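# Tip croutons onto the plate and return the pan

## Task

Transfer all croutons from the frying pan to the dinner plate (letting them drop onto it is fine). Then put the pan back so it rests flat and centred on the hot plate. The hot plate and the dinner plate must both finish lying flat on the table, and everything must stay in place with no help from the robot. Finally, open the hands and pull the arms away.

## Robot and tools

ROBOT. Two arms, left_arm and right_arm, face each other across a table. Each ends in an identical five-finger right hand, so the hands are not mirror images. left_arm's base is on the +y side. The names do not match image sides.

WORLD FRAME. The origin is on the table top, midway between the two arm bases. z = 0 is the table surface and +z is up. Result lines give each hand point's position in metres, orientation as quaternion wxyz, and velocities in m/s and rad/s, all in this frame. Printed positions can be a little wrong, more so at long reach.

HAND POINT AND ITS AXES. Each arm is steered by its hand point, the pinch spot 0.05 m in front of the palm. Its +z runs along the straightened fingers, which extend 0.06-0.07 m past it. +y points out of the palm. +x points across the palm from the thumb toward the little finger. A wrist bracket on the little-finger side sticks out 0.03 m past the point along +y and 0.11 m across, and it can collide with things. To wrap the whole hand around an object 0.035-0.08 m wide, turn the thumb fully in front of the palm before reaching the object.

ROW LAYOUT. Every command row has 28 numbers, each in [-1, 1], always for both arms.
- Numbers 1-6: left_arm dx, dy, dz, rx, ry, rz.
- Numbers 7-14: left_gripper little, ring, middle, index, thumb_bend, thumb_turn, force_limit, speed.
- Numbers 15-28: the same fourteen for right_arm and right_gripper.

ARM NUMBERS. dx..rz are an offset, not a pose. They are measured from the hand point's measured pose at the start of the action, along the hand point's own axes. 1.0 equals 0.6 m or 180 degrees. rx, ry, rz form a single rotation vector. Every row in an action is measured from that same start pose, not from the row before it. Per control step the controller clips the commanded pose to within 100 mm and 16 degrees of the current pose. If it cannot satisfy both, position wins over orientation.

HAND NUMBERS. These are absolute targets, not offsets.
- Fingers and thumb_bend: +1 is straight, -1 is fully curled.
- thumb_turn: +1 is beside the palm, -1 is opposite the fingers.
- A pinch is roughly index -0.22, thumb_bend -0.75, thumb_turn -0.57.
- force_limit maps -1..+1 linearly to about 0..10 N of fingertip force (0..15 N for the two thumb motors). It only stops closing motors.
- speed maps -1..+1 from nearly still to full speed, where a full stroke takes 0.6 s. For a gentle grip, close at -0.9 or slower.

HOLDING A HAND STEADY. There is no 'no change' value. To keep a hand as it is, resend the eight hand numbers of the last row executed for it. Before any row has run, send its hand_measured, then hand_force_limit, then hand_speed. A motor only starts when its target changes by 0.01 or more. It then locks at the target or at the force limit, and resending the same numbers keeps the grip.

execute_actions(actions). A list of actions. Each action is a table of up to 15 rows, one row per 1/30 s step. If the table is short, its last row is held for the remaining steps. An empty list just returns the state and images. For the first action in a call, offsets start from the last pose a result reported.

move(target, speed, stop_force, blocking).
- target: one 28-number row. Its arm offsets are counted from the pose in the latest result that showed one.
- Each hand point travels a straight line to its target. The two paths finish together, taking 0.5-10 s, and are cut off at 10 s.
- speed: m/s, 0.002-0.5, default 0.25. Rotation is capped at twice that value in rad/s.
- stop_force: N, 9-40, one value shared by both arms. It ends an arm's path when its wrist sensor feels that much extra push against the motion. That arm then backs up two steps and holds. It is not reliable if the hand rotates during the move, it is refused during the first 0.2 s of the run, and it must be omitted when moving off something the hand presses on.
- blocking=false returns after 0.5 s. It cannot be combined with stop_force. Follow it with wait or stop before sending other motion.
- The result adds a 'move:' line: done, off_target, moving, held, contact or fault, plus limits such as paced or held.

wait(seconds). Runs the scene 0-10 s while the arms hold their last commands. stop() brakes a running move. zoom_image(camera, region) enlarges [x0, y0, x1, y1] pixels (at most 504x504) of cam_low (504x504), cam_left_wrist or cam_right_wrist (616x616 fisheye). show_instructions() shows the reference page. finished_scene(scene) ends the current scene, given by its number; it cannot be undone.

RESULTS. Each result reports:
- Pose and velocity per arm.
- 'Hand target' lines: where the controller is heading.
- Joint positions and torques. Torques are noisy and offset.
- Wrist force and torque in the hand point's axes. They saturate near 50 N; a 'no reading' at the start is normal.
- Per motor: hand_measured, hand_stopped_by (moving, target, force, stalled, fault), hand_load_n (positive when the finger is pushed open; near 0 means the grip is lost), hand_force_limit, hand_speed.
- 'pose unreachable' when a clearance check altered a command.
- MOTOR HOT warnings from 70 °C. At 85 °C the brakes engage.
The camera calibration is given in OpenCV form.

AVOID.
- Knocking or placing anything off the table.
- Dropping the pan, slamming things down, or tilting the plates.
- Arm-to-arm collisions or pressing between arms.
- Stiff contact past a surface. A joint over its load limit (wrist joints 26 N m, others 139 N m) or 150 N of outside force stops that arm for 10 s.

ORDER. Grip the pan handle and tilt the pan over the plate until every crouton has left it. Lower the pan flat onto the centre of the hot plate. Then release and lift clear.

Each tool is called after "Emit:" by a JSON object that holds its "name" and its "arguments".

Reference images:

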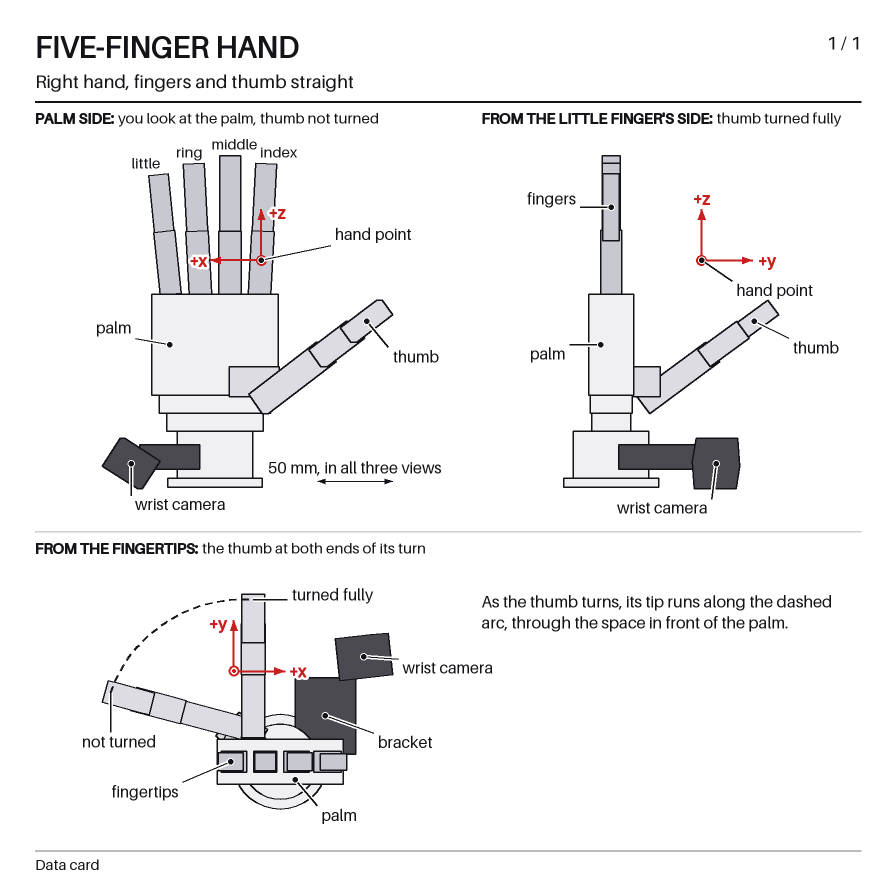

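## Session

Emit:
{"name": "execute_actions", "arguments": {"actions": []}}

Scene clock: 0.00 s.
left_arm: end_effector_position=(+0.2893, +0.4999, +0.4720) hand_measured=(+1.000, +1.000, +1.000, +1.000, +1.000, +1.000) hand_load_n=(+0.0, +0.0, +0.0, +0.0, +0.0, +0.0) hand_stopped_by=(target, target, target, target, target, target) hand_force_limit=0.00 hand_speed=-0.80 end_effector_quat_wxyz=(-0.025, +0.329, +0.944, +0.010) end_effector_velocity=(-0.000, +0.000, +0.000) end_effector_angular_velocity=(-0.000, +0.000, +0.001) | right_arm: end_effector_position=(+0.1142, -0.3200, +0.4842) hand_measured=(+1.000, +1.000, +1.000, +1.000, +1.000, +1.000) hand_load_n=(+0.0, +0.0, +0.0, +0.0, +0.0, +0.0) hand_stopped_by=(target, target, target, target, target, target) hand_force_limit=0.00 hand_speed=-0.80 end_effector_quat_wxyz=(-0.003, -0.356, +0.934, +0.011) end_effector_velocity=(+0.000, -0.000, +0.000) end_effector_angular_velocity=(+0.000, -0.001, -0.002)
Joint positions: left_arm=[ 0.564 -1.704  1.354  1.972  1.586 -1.897] | right_arm=[-1.177 -1.715  1.324  1.966  1.548 -1.866]
Joint velocities: left_arm=[ 0.001 -0.001  0.     0.     0.     0.   ] | right_arm=[ 0.    -0.    -0.001  0.     0.     0.002]
Joint torques (N m, as the arm reports them, + toward a larger angle): no reading
Motor temperatures (°C, as the motors report them): left_arm=[24 25 24 37 29 31] | right_arm=[26 27 28 33 34 36]
Wrist force (N, on the end effector, along its own x y z axes, offset not removed): no reading
Wrist torque (N m, same axes, about the end effector's origin, offset not removed): no reading
Hand target (left_arm): +0.289, +0.500, +0.472; -0.025, +0.329, +0.944, +0.010
Hand target (right_arm): +0.114, -0.320, +0.484; -0.003, -0.356, +0.934, +0.011

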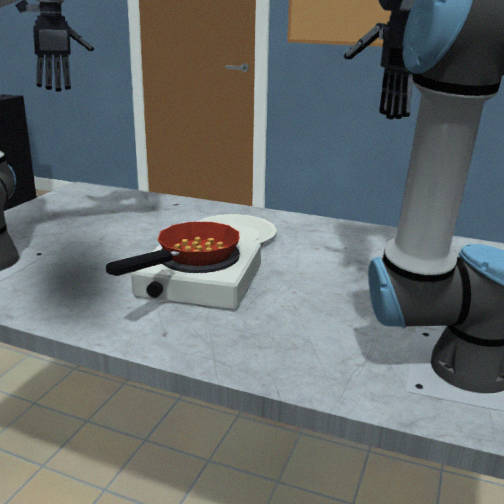

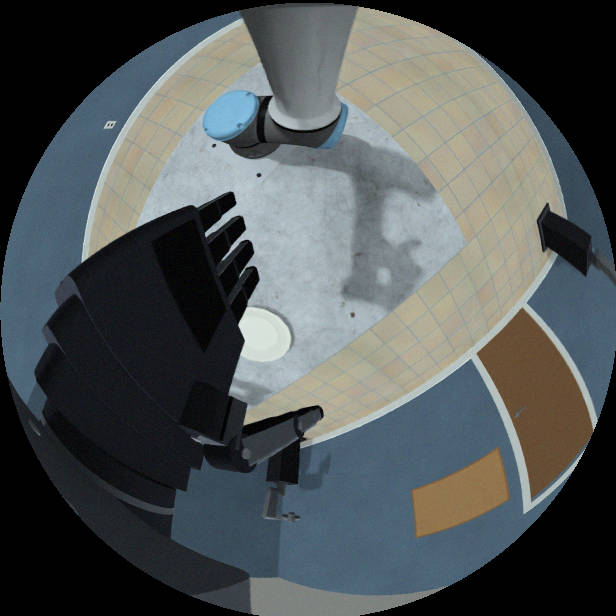

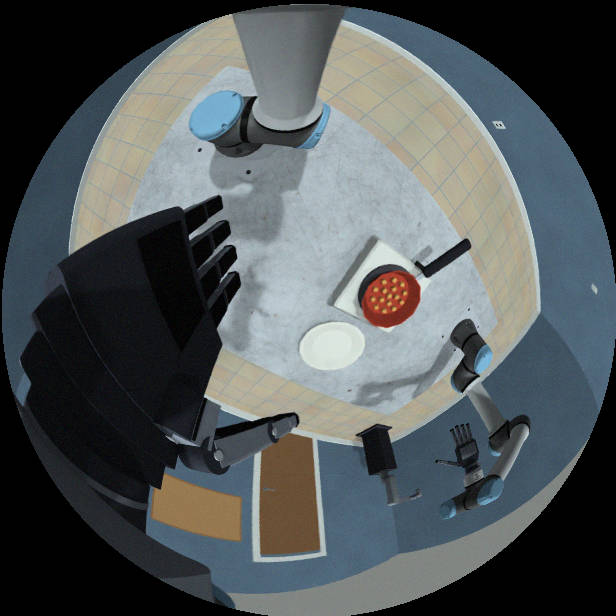

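Emit:
{"name": "move", "arguments": {"target": [0,0,0,0,0,0,1,1,1,1,1,1,0,-0.8,-0.163,0.68,0.307,0,0,0.273,1,1,1,1,1,-1,1,0.5]}}

Scene clock: 6.90 s.
left_arm: end_effector_position=(+0.2893, +0.4999, +0.4720) hand_measured=(+1.000, +1.000, +1.000, +1.000, +1.000, +1.000) hand_load_n=(+0.0, +0.0, +0.0, +0.0, +0.0, +0.0) hand_stopped_by=(target, target, target, target, target, target) hand_force_limit=0.00 hand_speed=-0.80 end_effector_quat_wxyz=(-0.025, +0.329, +0.944, +0.010) end_effector_velocity=(-0.000, -0.000, -0.000) end_effector_angular_velocity=(-0.001, +0.001, -0.000) | right_arm: end_effector_position=(-0.0864, +0.0531, +0.3101) hand_measured=(+1.000, +1.000, +1.000, +1.000, +1.000, -1.000) hand_load_n=(+0.0, +0.0, +0.0, +0.0, +0.0, +0.0) hand_stopped_by=(target, target, target, target, target, target) hand_force_limit=1.00 hand_speed=0.50 end_effector_quat_wxyz=(-0.007, +0.064, +0.998, +0.010) end_effector_velocity=(-0.001, +0.004, +0.001) end_effector_angular_velocity=(-0.014, -0.002, -0.004)
Joint positions: left_arm=[ 0.564 -1.704  1.354  1.972  1.586 -1.897] | right_arm=[-0.047 -0.756  0.477  1.827  1.557  0.121]
Joint velocities: left_arm=[-0.     0.    -0.     0.     0.001 -0.   ] | right_arm=[ 0.003  0.038 -0.069  0.045  0.003  0.007]
Joint torques (N m, as the arm reports them, + toward a larger angle): left_arm=[ -2.15  -7.6  -17.43   2.32  -0.1    0.32] | right_arm=[ 15.33 -43.81 -26.31   4.15   2.09   1.67]
Motor temperatures (°C, as the motors report them): left_arm=[24 25 24 37 29 31] | right_arm=[26 27 28 33 34 36]
Wrist force (N, on the end effector, along its own x y z axes, offset not removed): left_arm=[0.2 0.7 -1.0] | right_arm=[-3.0 -0.8 -0.8]
Wrist torque (N m, same axes, about the end effector's origin, offset not removed): left_arm=[0.00 0.11 0.13] | right_arm=[-0.23 0.55 -0.15]
Hand target (left_arm): +0.289, +0.500, +0.472; -0.025, +0.329, +0.944, +0.010
Hand target (right_arm): -0.086, +0.054, +0.310; -0.007, +0.065, +0.998, +0.009
Off the commanded pose (left_arm): 0.000 m, 0 deg.
Off the commanded pose (right_arm): 0.001 m, 0 deg.
move: done
camera_calibration (this result's frames):
cam_left_wrist: T_world_to_cam=[[0.731589, 0.681322, -0.0240355, -0.532629], [0.583757, -0.607836, 0.538297, -0.122795], [0.352144, -0.407843, -0.842413, 0.632767], [0, 0, 0, 1]] pos_world=[0.238523, 0.546322, 0.586349]
cam_right_wrist: T_world_to_cam=[[0.17538, 0.982914, 0.0558673, -0.0683867], [0.837654, -0.178796, 0.516109, -0.0791643], [0.517279, -0.0437177, -0.854699, 0.443933], [0, 0, 0, 1]] pos_world=[-0.151331, 0.0724717, 0.424107]

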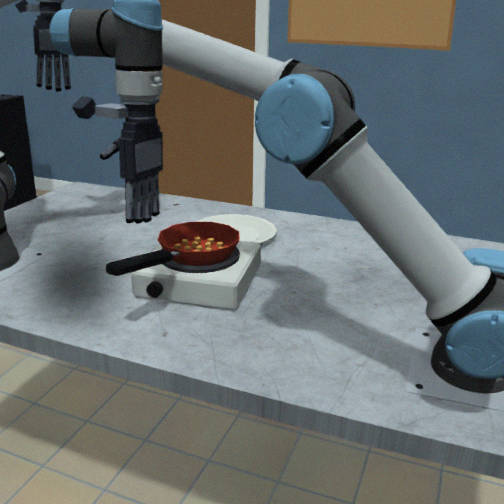

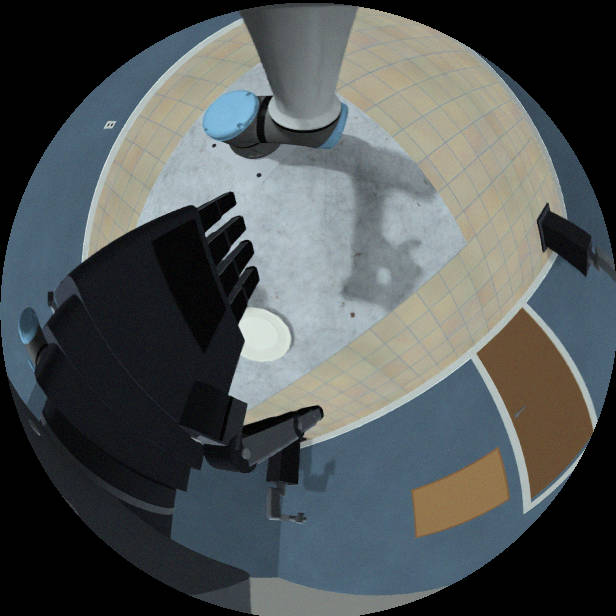

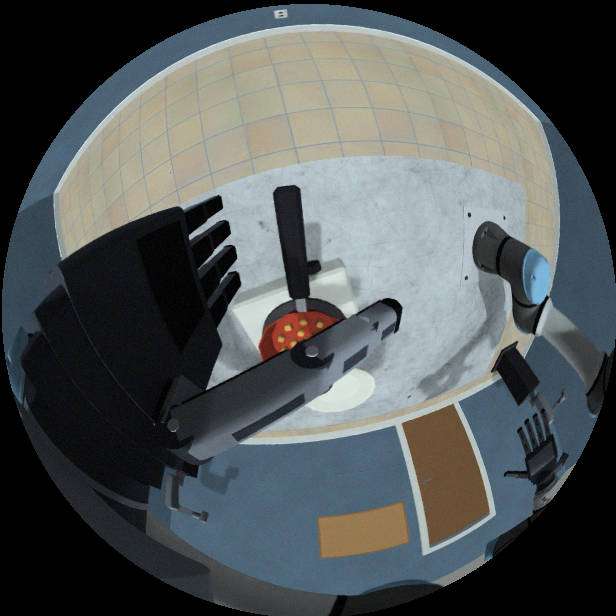

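Emit:
{"name": "move", "arguments": {"target": [0,0,0,0,0,0,1,1,1,1,1,1,0,-0.8,-0.01,0.03,0.27,0,0,-0.014,1,1,1,1,1,-1,1,0.5], "speed": 0.1}}

Emit:
{"name": "zoom_image", "arguments": {"camera": "cam_low", "region": [60,160,300,340]}}

Scene clock: 10.73 s.
left_arm: end_effector_position=(+0.2893, +0.4999, +0.4720) hand_measured=(+1.000, +1.000, +1.000, +1.000, +1.000, +1.000) hand_load_n=(+0.0, +0.0, +0.0, +0.0, +0.0, +0.0) hand_stopped_by=(target, target, target, target, target, target) hand_force_limit=0.00 hand_speed=-0.80 end_effector_quat_wxyz=(-0.025, +0.329, +0.944, +0.010) end_effector_velocity=(-0.000, -0.000, -0.000) end_effector_angular_velocity=(-0.000, +0.001, +0.000) | right_arm: end_effector_position=(-0.0805, +0.0736, +0.1487) hand_measured=(+1.000, +1.000, +1.000, +1.000, +1.000, -1.000) hand_load_n=(+0.0, +0.0, +0.0, +0.0, +0.0, +0.0) hand_stopped_by=(target, target, target, target, target, target) hand_force_limit=1.00 hand_speed=0.50 end_effector_quat_wxyz=(-0.007, +0.042, +0.999, +0.011) end_effector_velocity=(+0.000, +0.000, -0.003) end_effector_angular_velocity=(+0.000, -0.000, +0.001)
Joint positions: left_arm=[ 0.564 -1.704  1.354  1.972  1.586 -1.897] | right_arm=[-0.061 -0.738  0.861  1.426  1.557  0.063]
Joint velocities: left_arm=[-0.    -0.     0.     0.     0.001 -0.   ] | right_arm=[-0.     0.002  0.004 -0.006  0.    -0.002]
Joint torques (N m, as the arm reports them, + toward a larger angle): left_arm=[ -2.62  -8.25 -14.96   2.46  -0.05   0.3 ] | right_arm=[-10.55 -43.18 -11.98   0.74  -2.52  -2.03]
Motor temperatures (°C, as the motors report them): left_arm=[24 25 24 37 29 31] | right_arm=[26 27 28 33 34 36]
Wrist force (N, on the end effector, along its own x y z axes, offset not removed): left_arm=[0.8 1.2 -0.6] | right_arm=[-2.7 -3.2 1.8]
Wrist torque (N m, same axes, about the end effector's origin, offset not removed): left_arm=[0.09 0.10 0.19] | right_arm=[-0.78 0.43 -0.17]
Hand target (left_arm): +0.289, +0.500, +0.472; -0.025, +0.329, +0.944, +0.010
Hand target (right_arm): -0.080, +0.074, +0.148; -0.007, +0.042, +0.999, +0.011
Off the commanded pose (left_arm): 0.000 m, 0 deg.
Off the commanded pose (right_arm): 0.000 m, 0 deg.
move: done
camera_calibration (this result's frames):
cam_left_wrist: T_world_to_cam=[[0.731589, 0.681322, -0.0240357, -0.532629], [0.583757, -0.607836, 0.538296, -0.122795], [0.352144, -0.407843, -0.842413, 0.632767], [0, 0, 0, 1]] pos_world=[0.238523, 0.546322, 0.586349]
cam_right_wrist: T_world_to_cam=[[0.132052, 0.989631, 0.0565006, -0.0847267], [0.844199, -0.142154, 0.516836, 0.000551865], [0.519509, -0.0205514, -0.854218, 0.302256], [0, 0, 0, 1]] pos_world=[-0.146302, 0.0901384, 0.262695]

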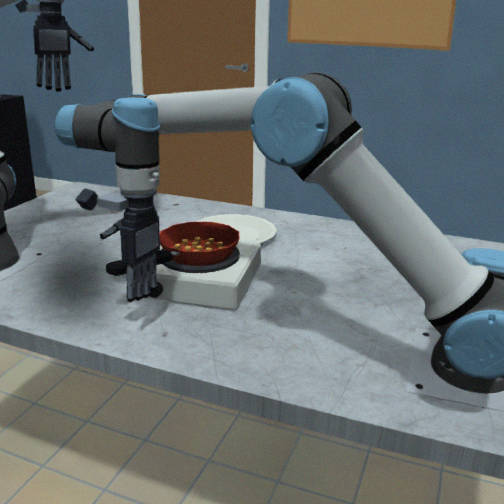

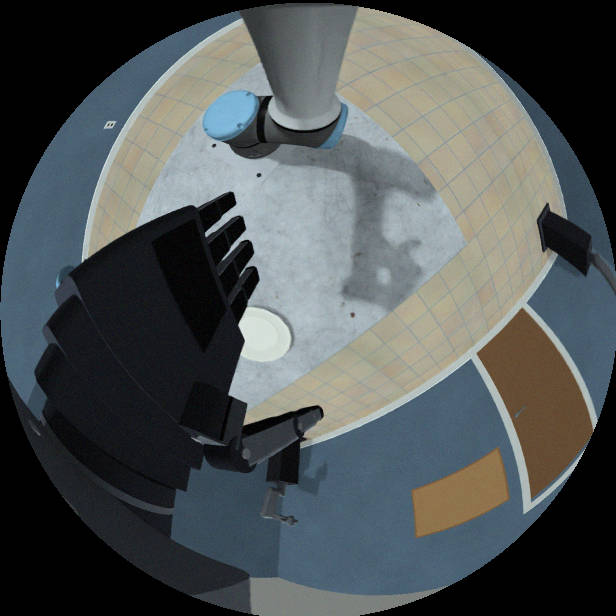

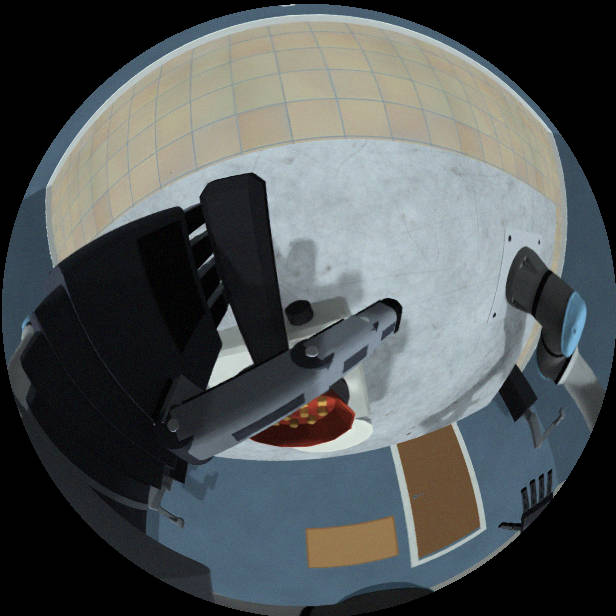

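Region (60, 160, 300, 340) of cam_low's 504x504 image, scaled by 2.100, with more detail than that image has; it fills the top 378 rows of this view, and the rest is white.

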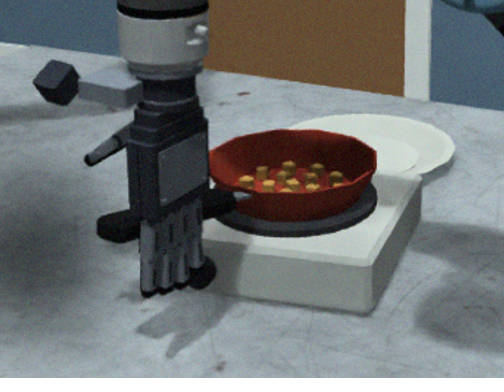

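Emit:
{"name": "move", "arguments": {"target": [0,0,0,0,0,0,1,1,1,1,1,1,0,-0.8,0,0.01,0.05,0,0,0,0.5,0.5,0.5,0.5,1,-1,1,-0.5], "speed": 0.04}}

Emit:
{"name": "move", "arguments": {"target": [0,0,0,0,0,0,1,1,1,1,1,1,0,-0.8,0,0,0,0,0,0,-1,-1,-1,-1,1,-1,1,-0.3]}}

Emit:
{"name": "move", "arguments": {"target": [0,0,0,0,0,0,1,1,1,1,1,1,0,-0.8,0,0,0,0,0,0,-1,-1,-1,-1,-1,-1,1,-0.3]}}

Emit:
{"name": "move", "arguments": {"target": [0,0,0,0,0,0,1,1,1,1,1,1,0,-0.8,0,0,-0.07,0,0,0,-1,-1,-1,-1,-1,-1,1,-0.3], "speed": 0.04}}

Emit:
{"name": "zoom_image", "arguments": {"camera": "cam_low", "region": [60,160,300,340]}}

Scene clock: 13.97 s.
left_arm: end_effector_position=(+0.2893, +0.4999, +0.4720) hand_measured=(+1.000, +1.000, +1.000, +1.000, +1.000, +1.000) hand_load_n=(+0.0, +0.0, +0.0, +0.0, +0.0, +0.0) hand_stopped_by=(target, target, target, target, target, target) hand_force_limit=0.00 hand_speed=-0.80 end_effector_quat_wxyz=(-0.025, +0.329, +0.944, +0.010) end_effector_velocity=(-0.000, -0.000, -0.000) end_effector_angular_velocity=(-0.001, +0.000, -0.001) | right_arm: end_effector_position=(-0.0803, +0.0802, +0.1192) hand_measured=(+0.500, +0.500, +0.500, +0.500, +1.000, -1.000) hand_load_n=(+0.0, +0.0, +0.0, +0.0, +0.0, +0.0) hand_stopped_by=(target, target, target, target, target, target) hand_force_limit=1.00 hand_speed=-0.50 end_effector_quat_wxyz=(-0.007, +0.042, +0.999, +0.011) end_effector_velocity=(-0.000, +0.001, -0.003) end_effector_angular_velocity=(-0.001, +0.000, +0.000)
Joint positions: left_arm=[ 0.564 -1.704  1.354  1.972  1.586 -1.897] | right_arm=[-0.061 -0.704  0.876  1.378  1.557  0.063]
Joint velocities: left_arm=[-0.    -0.     0.    -0.001  0.     0.001] | right_arm=[ 0.     0.004  0.001 -0.004 -0.    -0.   ]
Joint torques (N m, as the arm reports them, + toward a larger angle): left_arm=[  0.01  -9.12 -15.16   2.34  -0.04  -0.05] | right_arm=[  8.36 -46.94 -11.54   0.69  -1.93   2.12]
Motor temperatures (°C, as the motors report them): left_arm=[24 25 24 37 29 31] | right_arm=[26 27 28 33 34 36]
Wrist force (N, on the end effector, along its own x y z axes, offset not removed): left_arm=[0.1 0.7 -0.9] | right_arm=[-1.5 -3.0 0.2]
Wrist torque (N m, same axes, about the end effector's origin, offset not removed): left_arm=[0.03 0.20 0.16] | right_arm=[-0.34 0.17 -0.16]
Hand target (left_arm): +0.289, +0.500, +0.472; -0.025, +0.329, +0.944, +0.010
Hand target (right_arm): -0.080, +0.080, +0.119; -0.007, +0.042, +0.999, +0.011
Off the commanded pose (left_arm): 0.000 m, 0 deg.
Off the commanded pose (right_arm): 0.000 m, 0 deg.
move: done
camera_calibration (this result's frames):
cam_left_wrist: T_world_to_cam=[[0.731589, 0.681322, -0.0240357, -0.532629], [0.583757, -0.607836, 0.538296, -0.122795], [0.352143, -0.407843, -0.842413, 0.632767], [0, 0, 0, 1]] pos_world=[0.238523, 0.546322, 0.586349]
cam_right_wrist: T_world_to_cam=[[0.13218, 0.989615, 0.0564887, -0.0895507], [0.844188, -0.142257, 0.516827, 0.0165925], [0.519495, -0.0206268, -0.854224, 0.277124], [0, 0, 0, 1]] pos_world=[-0.146135, 0.0966973, 0.233209]

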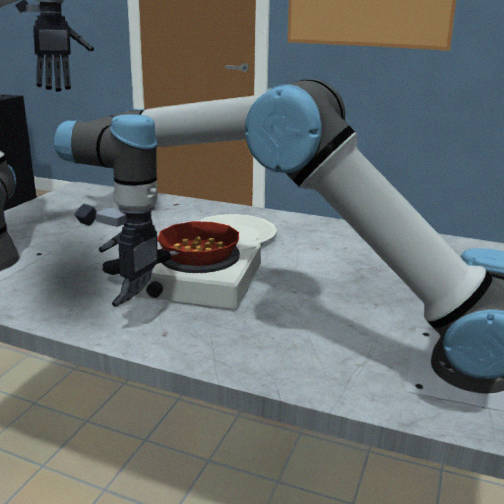

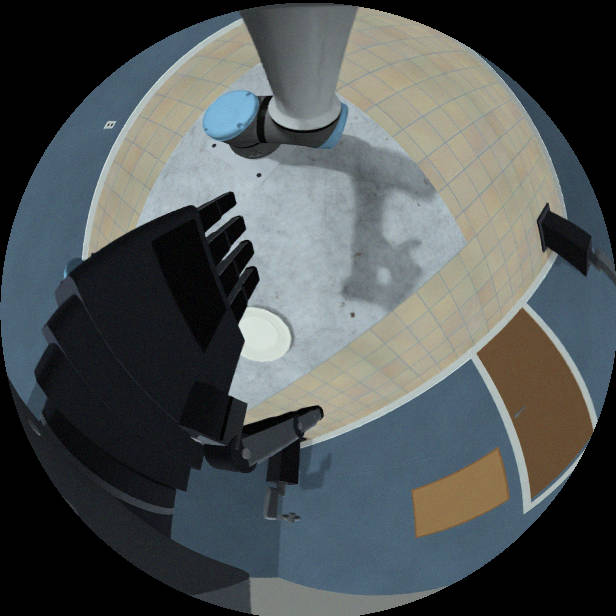

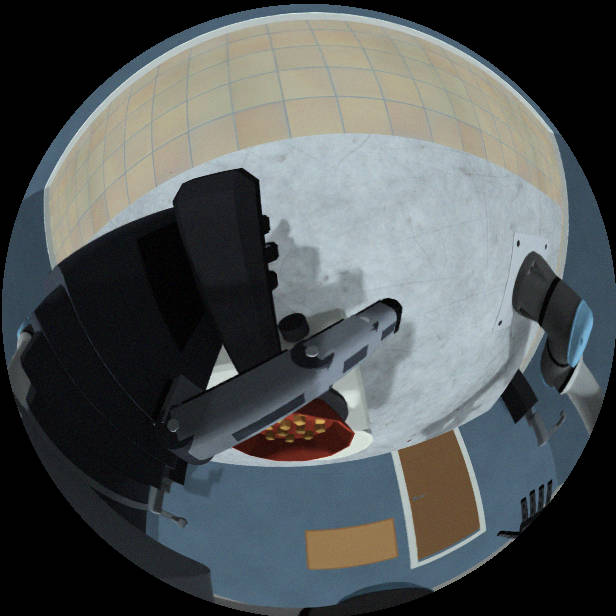

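Scene clock: 15.47 s.
left_arm: end_effector_position=(+0.2893, +0.4999, +0.4720) hand_measured=(+1.000, +1.000, +1.000, +1.000, +1.000, +1.000) hand_load_n=(+0.0, +0.0, +0.0, +0.0, +0.0, +0.0) hand_stopped_by=(target, target, target, target, target, target) hand_force_limit=0.00 hand_speed=-0.80 end_effector_quat_wxyz=(-0.025, +0.329, +0.944, +0.010) end_effector_velocity=(-0.000, +0.000, +0.000) end_effector_angular_velocity=(-0.001, +0.001, -0.000) | right_arm: end_effector_position=(-0.0803, +0.0802, +0.1192) hand_measured=(-0.932, -0.838, -0.788, -0.722, +1.000, -1.000) hand_load_n=(+4.5, +0.0, +0.0, +0.0, +0.0, +0.0) hand_stopped_by=(force, force, force, force, target, target) hand_force_limit=1.00 hand_speed=-0.30 end_effector_quat_wxyz=(-0.007, +0.042, +0.999, +0.011) end_effector_velocity=(+0.000, +0.000, -0.000) end_effector_angular_velocity=(+0.000, -0.001, +0.001)
Joint positions: left_arm=[ 0.564 -1.704  1.354  1.972  1.586 -1.897] | right_arm=[-0.061 -0.704  0.876  1.378  1.557  0.063]
Joint velocities: left_arm=[-0.    -0.001  0.     0.     0.001  0.   ] | right_arm=[ 0.     0.    -0.    -0.     0.001 -0.   ]
Joint torques (N m, as the arm reports them, + toward a larger angle): left_arm=[ -2.71  -8.66 -15.71   2.43   0.14   0.25] | right_arm=[  7.09 -64.74 -26.8    0.91  -1.96  -0.92]
Motor temperatures (°C, as the motors report them): left_arm=[24 25 24 37 29 31] | right_arm=[26 27 28 33 34 36]
Wrist force (N, on the end effector, along its own x y z axes, offset not removed): left_arm=[0.3 1.0 0.1] | right_arm=[0.6 -4.6 -2.8]
Wrist torque (N m, same axes, about the end effector's origin, offset not removed): left_arm=[-0.04 0.11 0.11] | right_arm=[-0.43 0.14 0.29]
Hand target (left_arm): +0.289, +0.500, +0.472; -0.025, +0.329, +0.944, +0.010
Hand target (right_arm): -0.080, +0.080, +0.119; -0.007, +0.042, +0.999, +0.011
Off the commanded pose (left_arm): 0.000 m, 0 deg.
Off the commanded pose (right_arm): 0.000 m, 0 deg.
move: done
camera_calibration (this result's frames):
cam_left_wrist: T_world_to_cam=[[0.731589, 0.681322, -0.0240355, -0.532629], [0.583757, -0.607836, 0.538296, -0.122795], [0.352144, -0.407843, -0.842413, 0.632767], [0, 0, 0, 1]] pos_world=[0.238523, 0.546322, 0.586349]
cam_right_wrist: T_world_to_cam=[[0.132232, 0.98961, 0.0564478, -0.089524], [0.844182, -0.14228, 0.516831, 0.0165879], [0.519492, -0.0206893, -0.854225, 0.277128], [0, 0, 0, 1]] pos_world=[-0.146131, 0.0966876, 0.23321]

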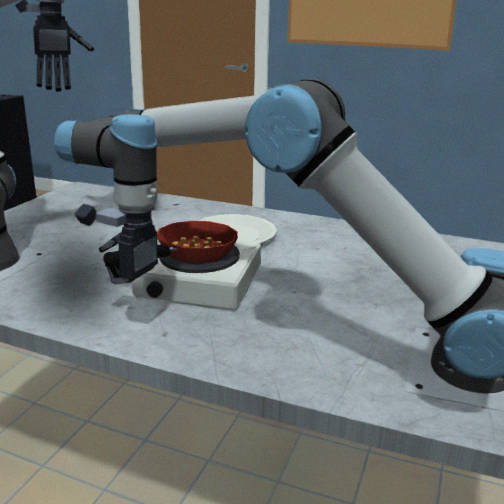

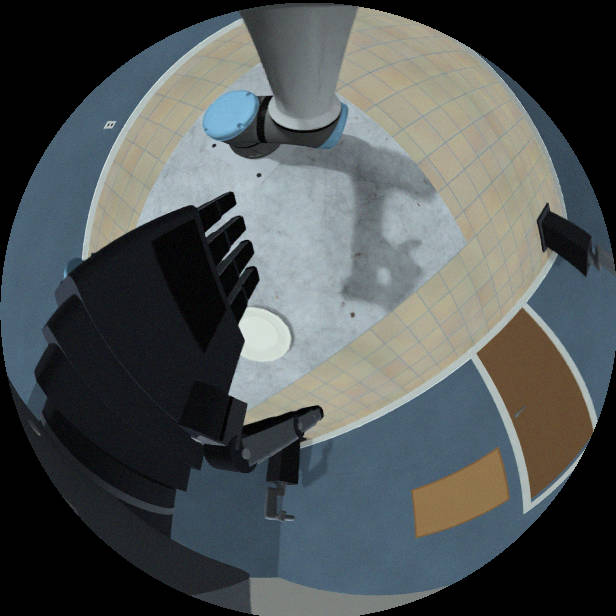

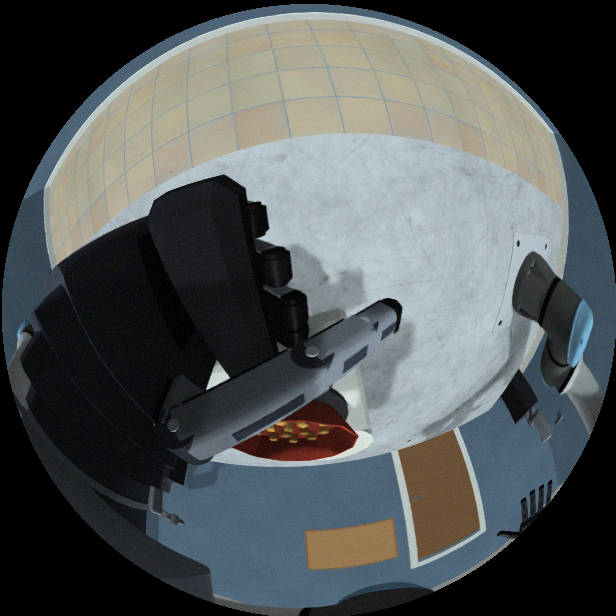

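Scene clock: 17.10 s.
left_arm: end_effector_position=(+0.2893, +0.4999, +0.4720) hand_measured=(+1.000, +1.000, +1.000, +1.000, +1.000, +1.000) hand_load_n=(+0.0, +0.0, +0.0, +0.0, +0.0, +0.0) hand_stopped_by=(target, target, target, target, target, target) hand_force_limit=0.00 hand_speed=-0.80 end_effector_quat_wxyz=(-0.025, +0.329, +0.944, +0.010) end_effector_velocity=(-0.000, -0.000, -0.000) end_effector_angular_velocity=(+0.000, +0.001, -0.000) | right_arm: end_effector_position=(-0.0803, +0.0802, +0.1192) hand_measured=(-0.932, -0.838, -0.788, -0.722, +0.044, -1.000) hand_load_n=(+4.0, +0.0, -0.5, +0.0, +15.0, +3.0) hand_stopped_by=(force, force, force, force, force, target) hand_force_limit=1.00 hand_speed=-0.30 end_effector_quat_wxyz=(-0.007, +0.042, +0.999, +0.011) end_effector_velocity=(+0.000, +0.000, +0.000) end_effector_angular_velocity=(+0.000, -0.001, +0.001)
Joint positions: left_arm=[ 0.564 -1.704  1.354  1.972  1.586 -1.897] | right_arm=[-0.061 -0.704  0.876  1.378  1.557  0.063]
Joint velocities: left_arm=[-0.  0.  0.  0.  0.  0.] | right_arm=[ 0.     0.    -0.     0.     0.001 -0.001]
Joint torques (N m, as the arm reports them, + toward a larger angle): left_arm=[ -1.48  -9.09 -15.93   2.5    0.21  -0.02] | right_arm=[  7.6  -64.84 -27.25   3.64  -1.87  -1.87]
Motor temperatures (°C, as the motors report them): left_arm=[24 25 24 37 29 31] | right_arm=[26 27 28 33 34 36]
Wrist force (N, on the end effector, along its own x y z axes, offset not removed): left_arm=[-0.7 0.2 -1.2] | right_arm=[-0.2 -4.5 -0.1]
Wrist torque (N m, same axes, about the end effector's origin, offset not removed): left_arm=[-0.06 0.33 0.07] | right_arm=[-0.40 0.06 0.22]
Hand target (left_arm): +0.289, +0.500, +0.472; -0.025, +0.329, +0.944, +0.010
Hand target (right_arm): -0.080, +0.080, +0.119; -0.007, +0.042, +0.999, +0.011
Off the commanded pose (left_arm): 0.000 m, 0 deg.
Off the commanded pose (right_arm): 0.000 m, 0 deg.
move: done
camera_calibration (this result's frames):
cam_left_wrist: T_world_to_cam=[[0.731589, 0.681322, -0.0240356, -0.532629], [0.583757, -0.607836, 0.538296, -0.122795], [0.352144, -0.407842, -0.842413, 0.632767], [0, 0, 0, 1]] pos_world=[0.238523, 0.546322, 0.586349]
cam_right_wrist: T_world_to_cam=[[0.132232, 0.989609, 0.056464, -0.08953], [0.844181, -0.142288, 0.516829, 0.0165896], [0.519493, -0.0206754, -0.854225, 0.277126], [0, 0, 0, 1]] pos_world=[-0.146131, 0.0966899, 0.23321]

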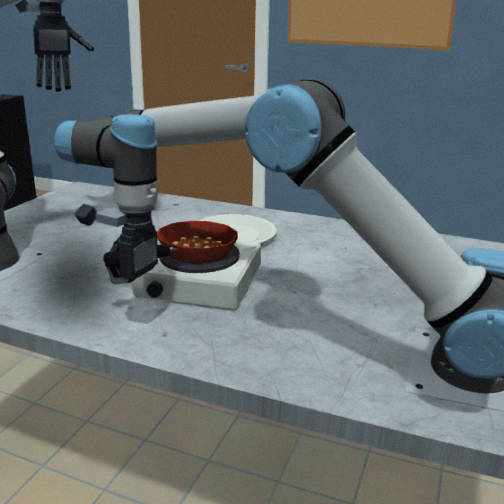

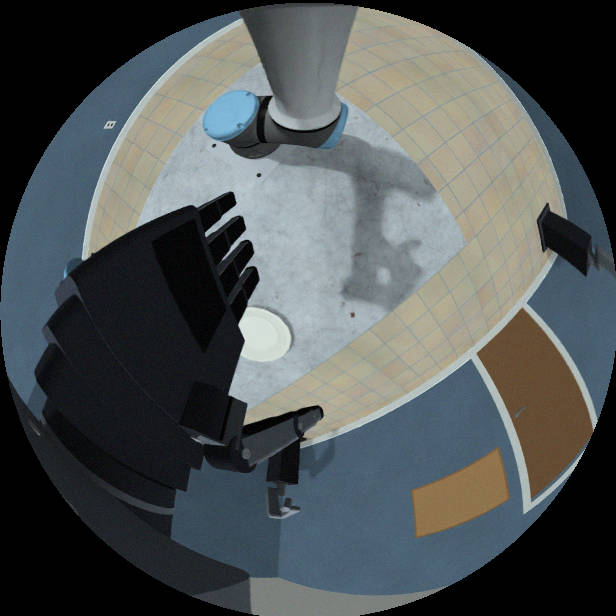

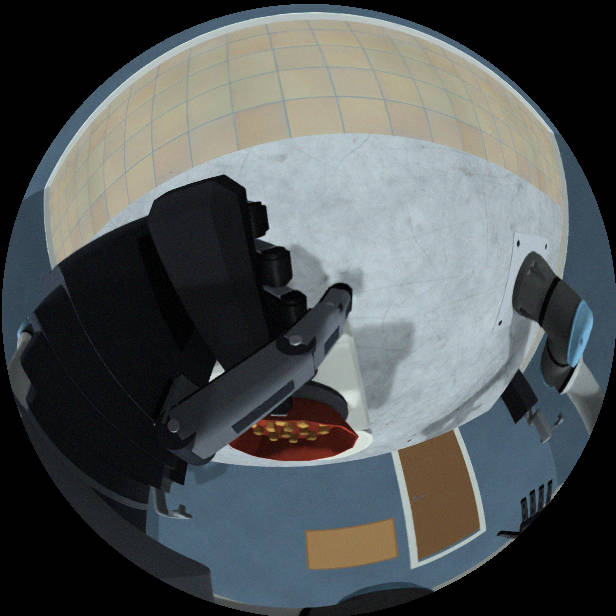

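Scene clock: 18.53 s.
left_arm: end_effector_position=(+0.2893, +0.4999, +0.4720) hand_measured=(+1.000, +1.000, +1.000, +1.000, +1.000, +1.000) hand_load_n=(+0.0, +0.0, +0.0, +0.0, +0.0, +0.0) hand_stopped_by=(target, target, target, target, target, target) hand_force_limit=0.00 hand_speed=-0.80 end_effector_quat_wxyz=(-0.025, +0.329, +0.944, +0.010) end_effector_velocity=(+0.000, +0.000, +0.000) end_effector_angular_velocity=(+0.001, -0.001, +0.000) | right_arm: end_effector_position=(-0.0797, +0.0793, +0.1608) hand_measured=(-0.932, -0.838, -0.788, -0.722, +0.044, -1.000) hand_load_n=(+0.0, +0.0, -0.5, +1.5, +15.0, +3.0) hand_stopped_by=(force, force, force, force, force, target) hand_force_limit=1.00 hand_speed=-0.30 end_effector_quat_wxyz=(-0.007, +0.042, +0.999, +0.011) end_effector_velocity=(-0.000, +0.000, +0.003) end_effector_angular_velocity=(-0.000, -0.000, +0.001)
Joint positions: left_arm=[ 0.564 -1.704  1.354  1.972  1.586 -1.897] | right_arm=[-0.062 -0.724  0.805  1.468  1.557  0.062]
Joint velocities: left_arm=[ 0.     0.    -0.    -0.    -0.001  0.   ] | right_arm=[ 0.    -0.001 -0.007  0.008  0.    -0.001]
Joint torques (N m, as the arm reports them, + toward a larger angle): left_arm=[ -3.08  -8.44 -17.25   2.47   0.22   0.13] | right_arm=[-10.62 -66.93 -26.09   4.27  -2.24  -2.03]
Motor temperatures (°C, as the motors report them): left_arm=[24 25 24 37 29 31] | right_arm=[26 27 28 33 34 36]
Wrist force (N, on the end effector, along its own x y z axes, offset not removed): left_arm=[0.7 1.2 -2.1] | right_arm=[-1.3 -3.1 -0.1]
Wrist torque (N m, same axes, about the end effector's origin, offset not removed): left_arm=[0.17 0.16 0.21] | right_arm=[-0.41 0.23 -0.13]
Hand target (left_arm): +0.289, +0.500, +0.472; -0.025, +0.329, +0.944, +0.010
Hand target (right_arm): -0.080, +0.079, +0.161; -0.007, +0.042, +0.999, +0.011
Off the commanded pose (left_arm): 0.000 m, 0 deg.
Off the commanded pose (right_arm): 0.000 m, 0 deg.
move: done
camera_calibration (this result's frames):
cam_left_wrist: T_world_to_cam=[[0.731589, 0.681322, -0.0240355, -0.532629], [0.583757, -0.607836, 0.538296, -0.122795], [0.352144, -0.407842, -0.842413, 0.632767], [0, 0, 0, 1]] pos_world=[0.238523, 0.546322, 0.586349]
cam_right_wrist: T_world_to_cam=[[0.132224, 0.989607, 0.0565241, -0.0910528], [0.844196, -0.142314, 0.516798, -0.00552413], [0.519471, -0.0206158, -0.854239, 0.312314], [0, 0, 0, 1]] pos_world=[-0.145535, 0.0957589, 0.274792]

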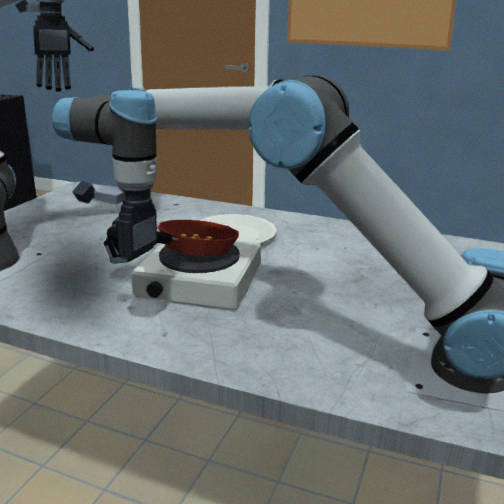

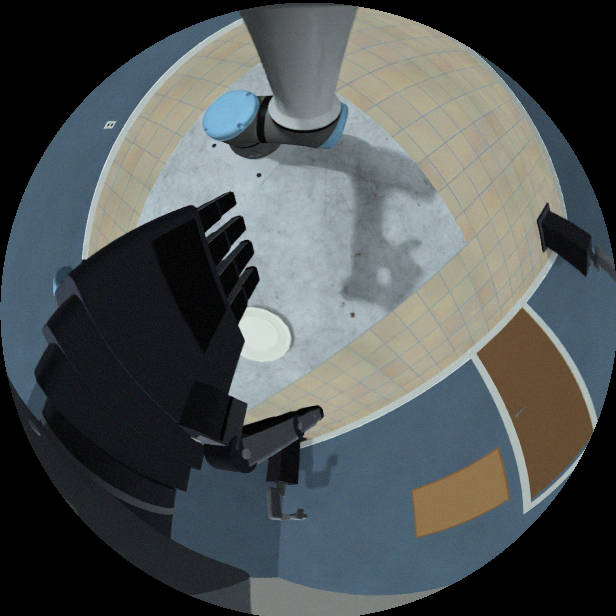

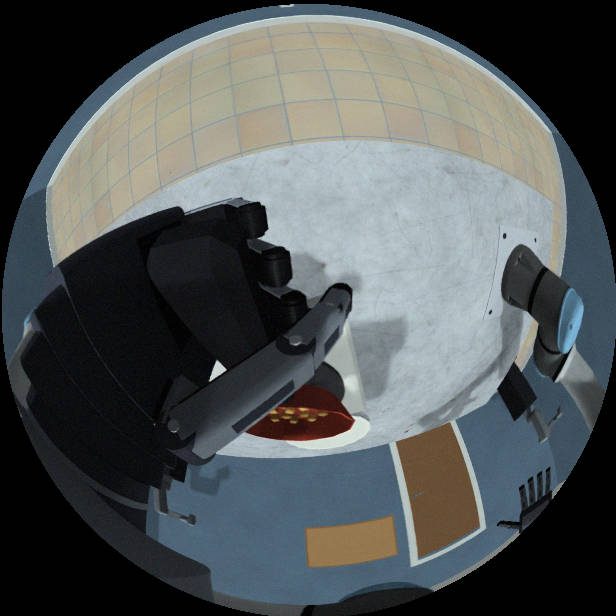

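Region (60, 160, 300, 340) of cam_low's 504x504 image, scaled by 2.100, with more detail than that image has; it fills the top 378 rows of this view, and the rest is white.

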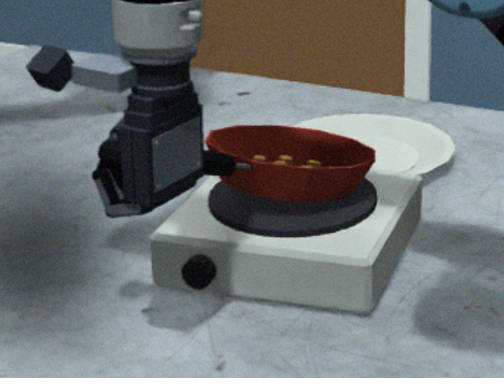

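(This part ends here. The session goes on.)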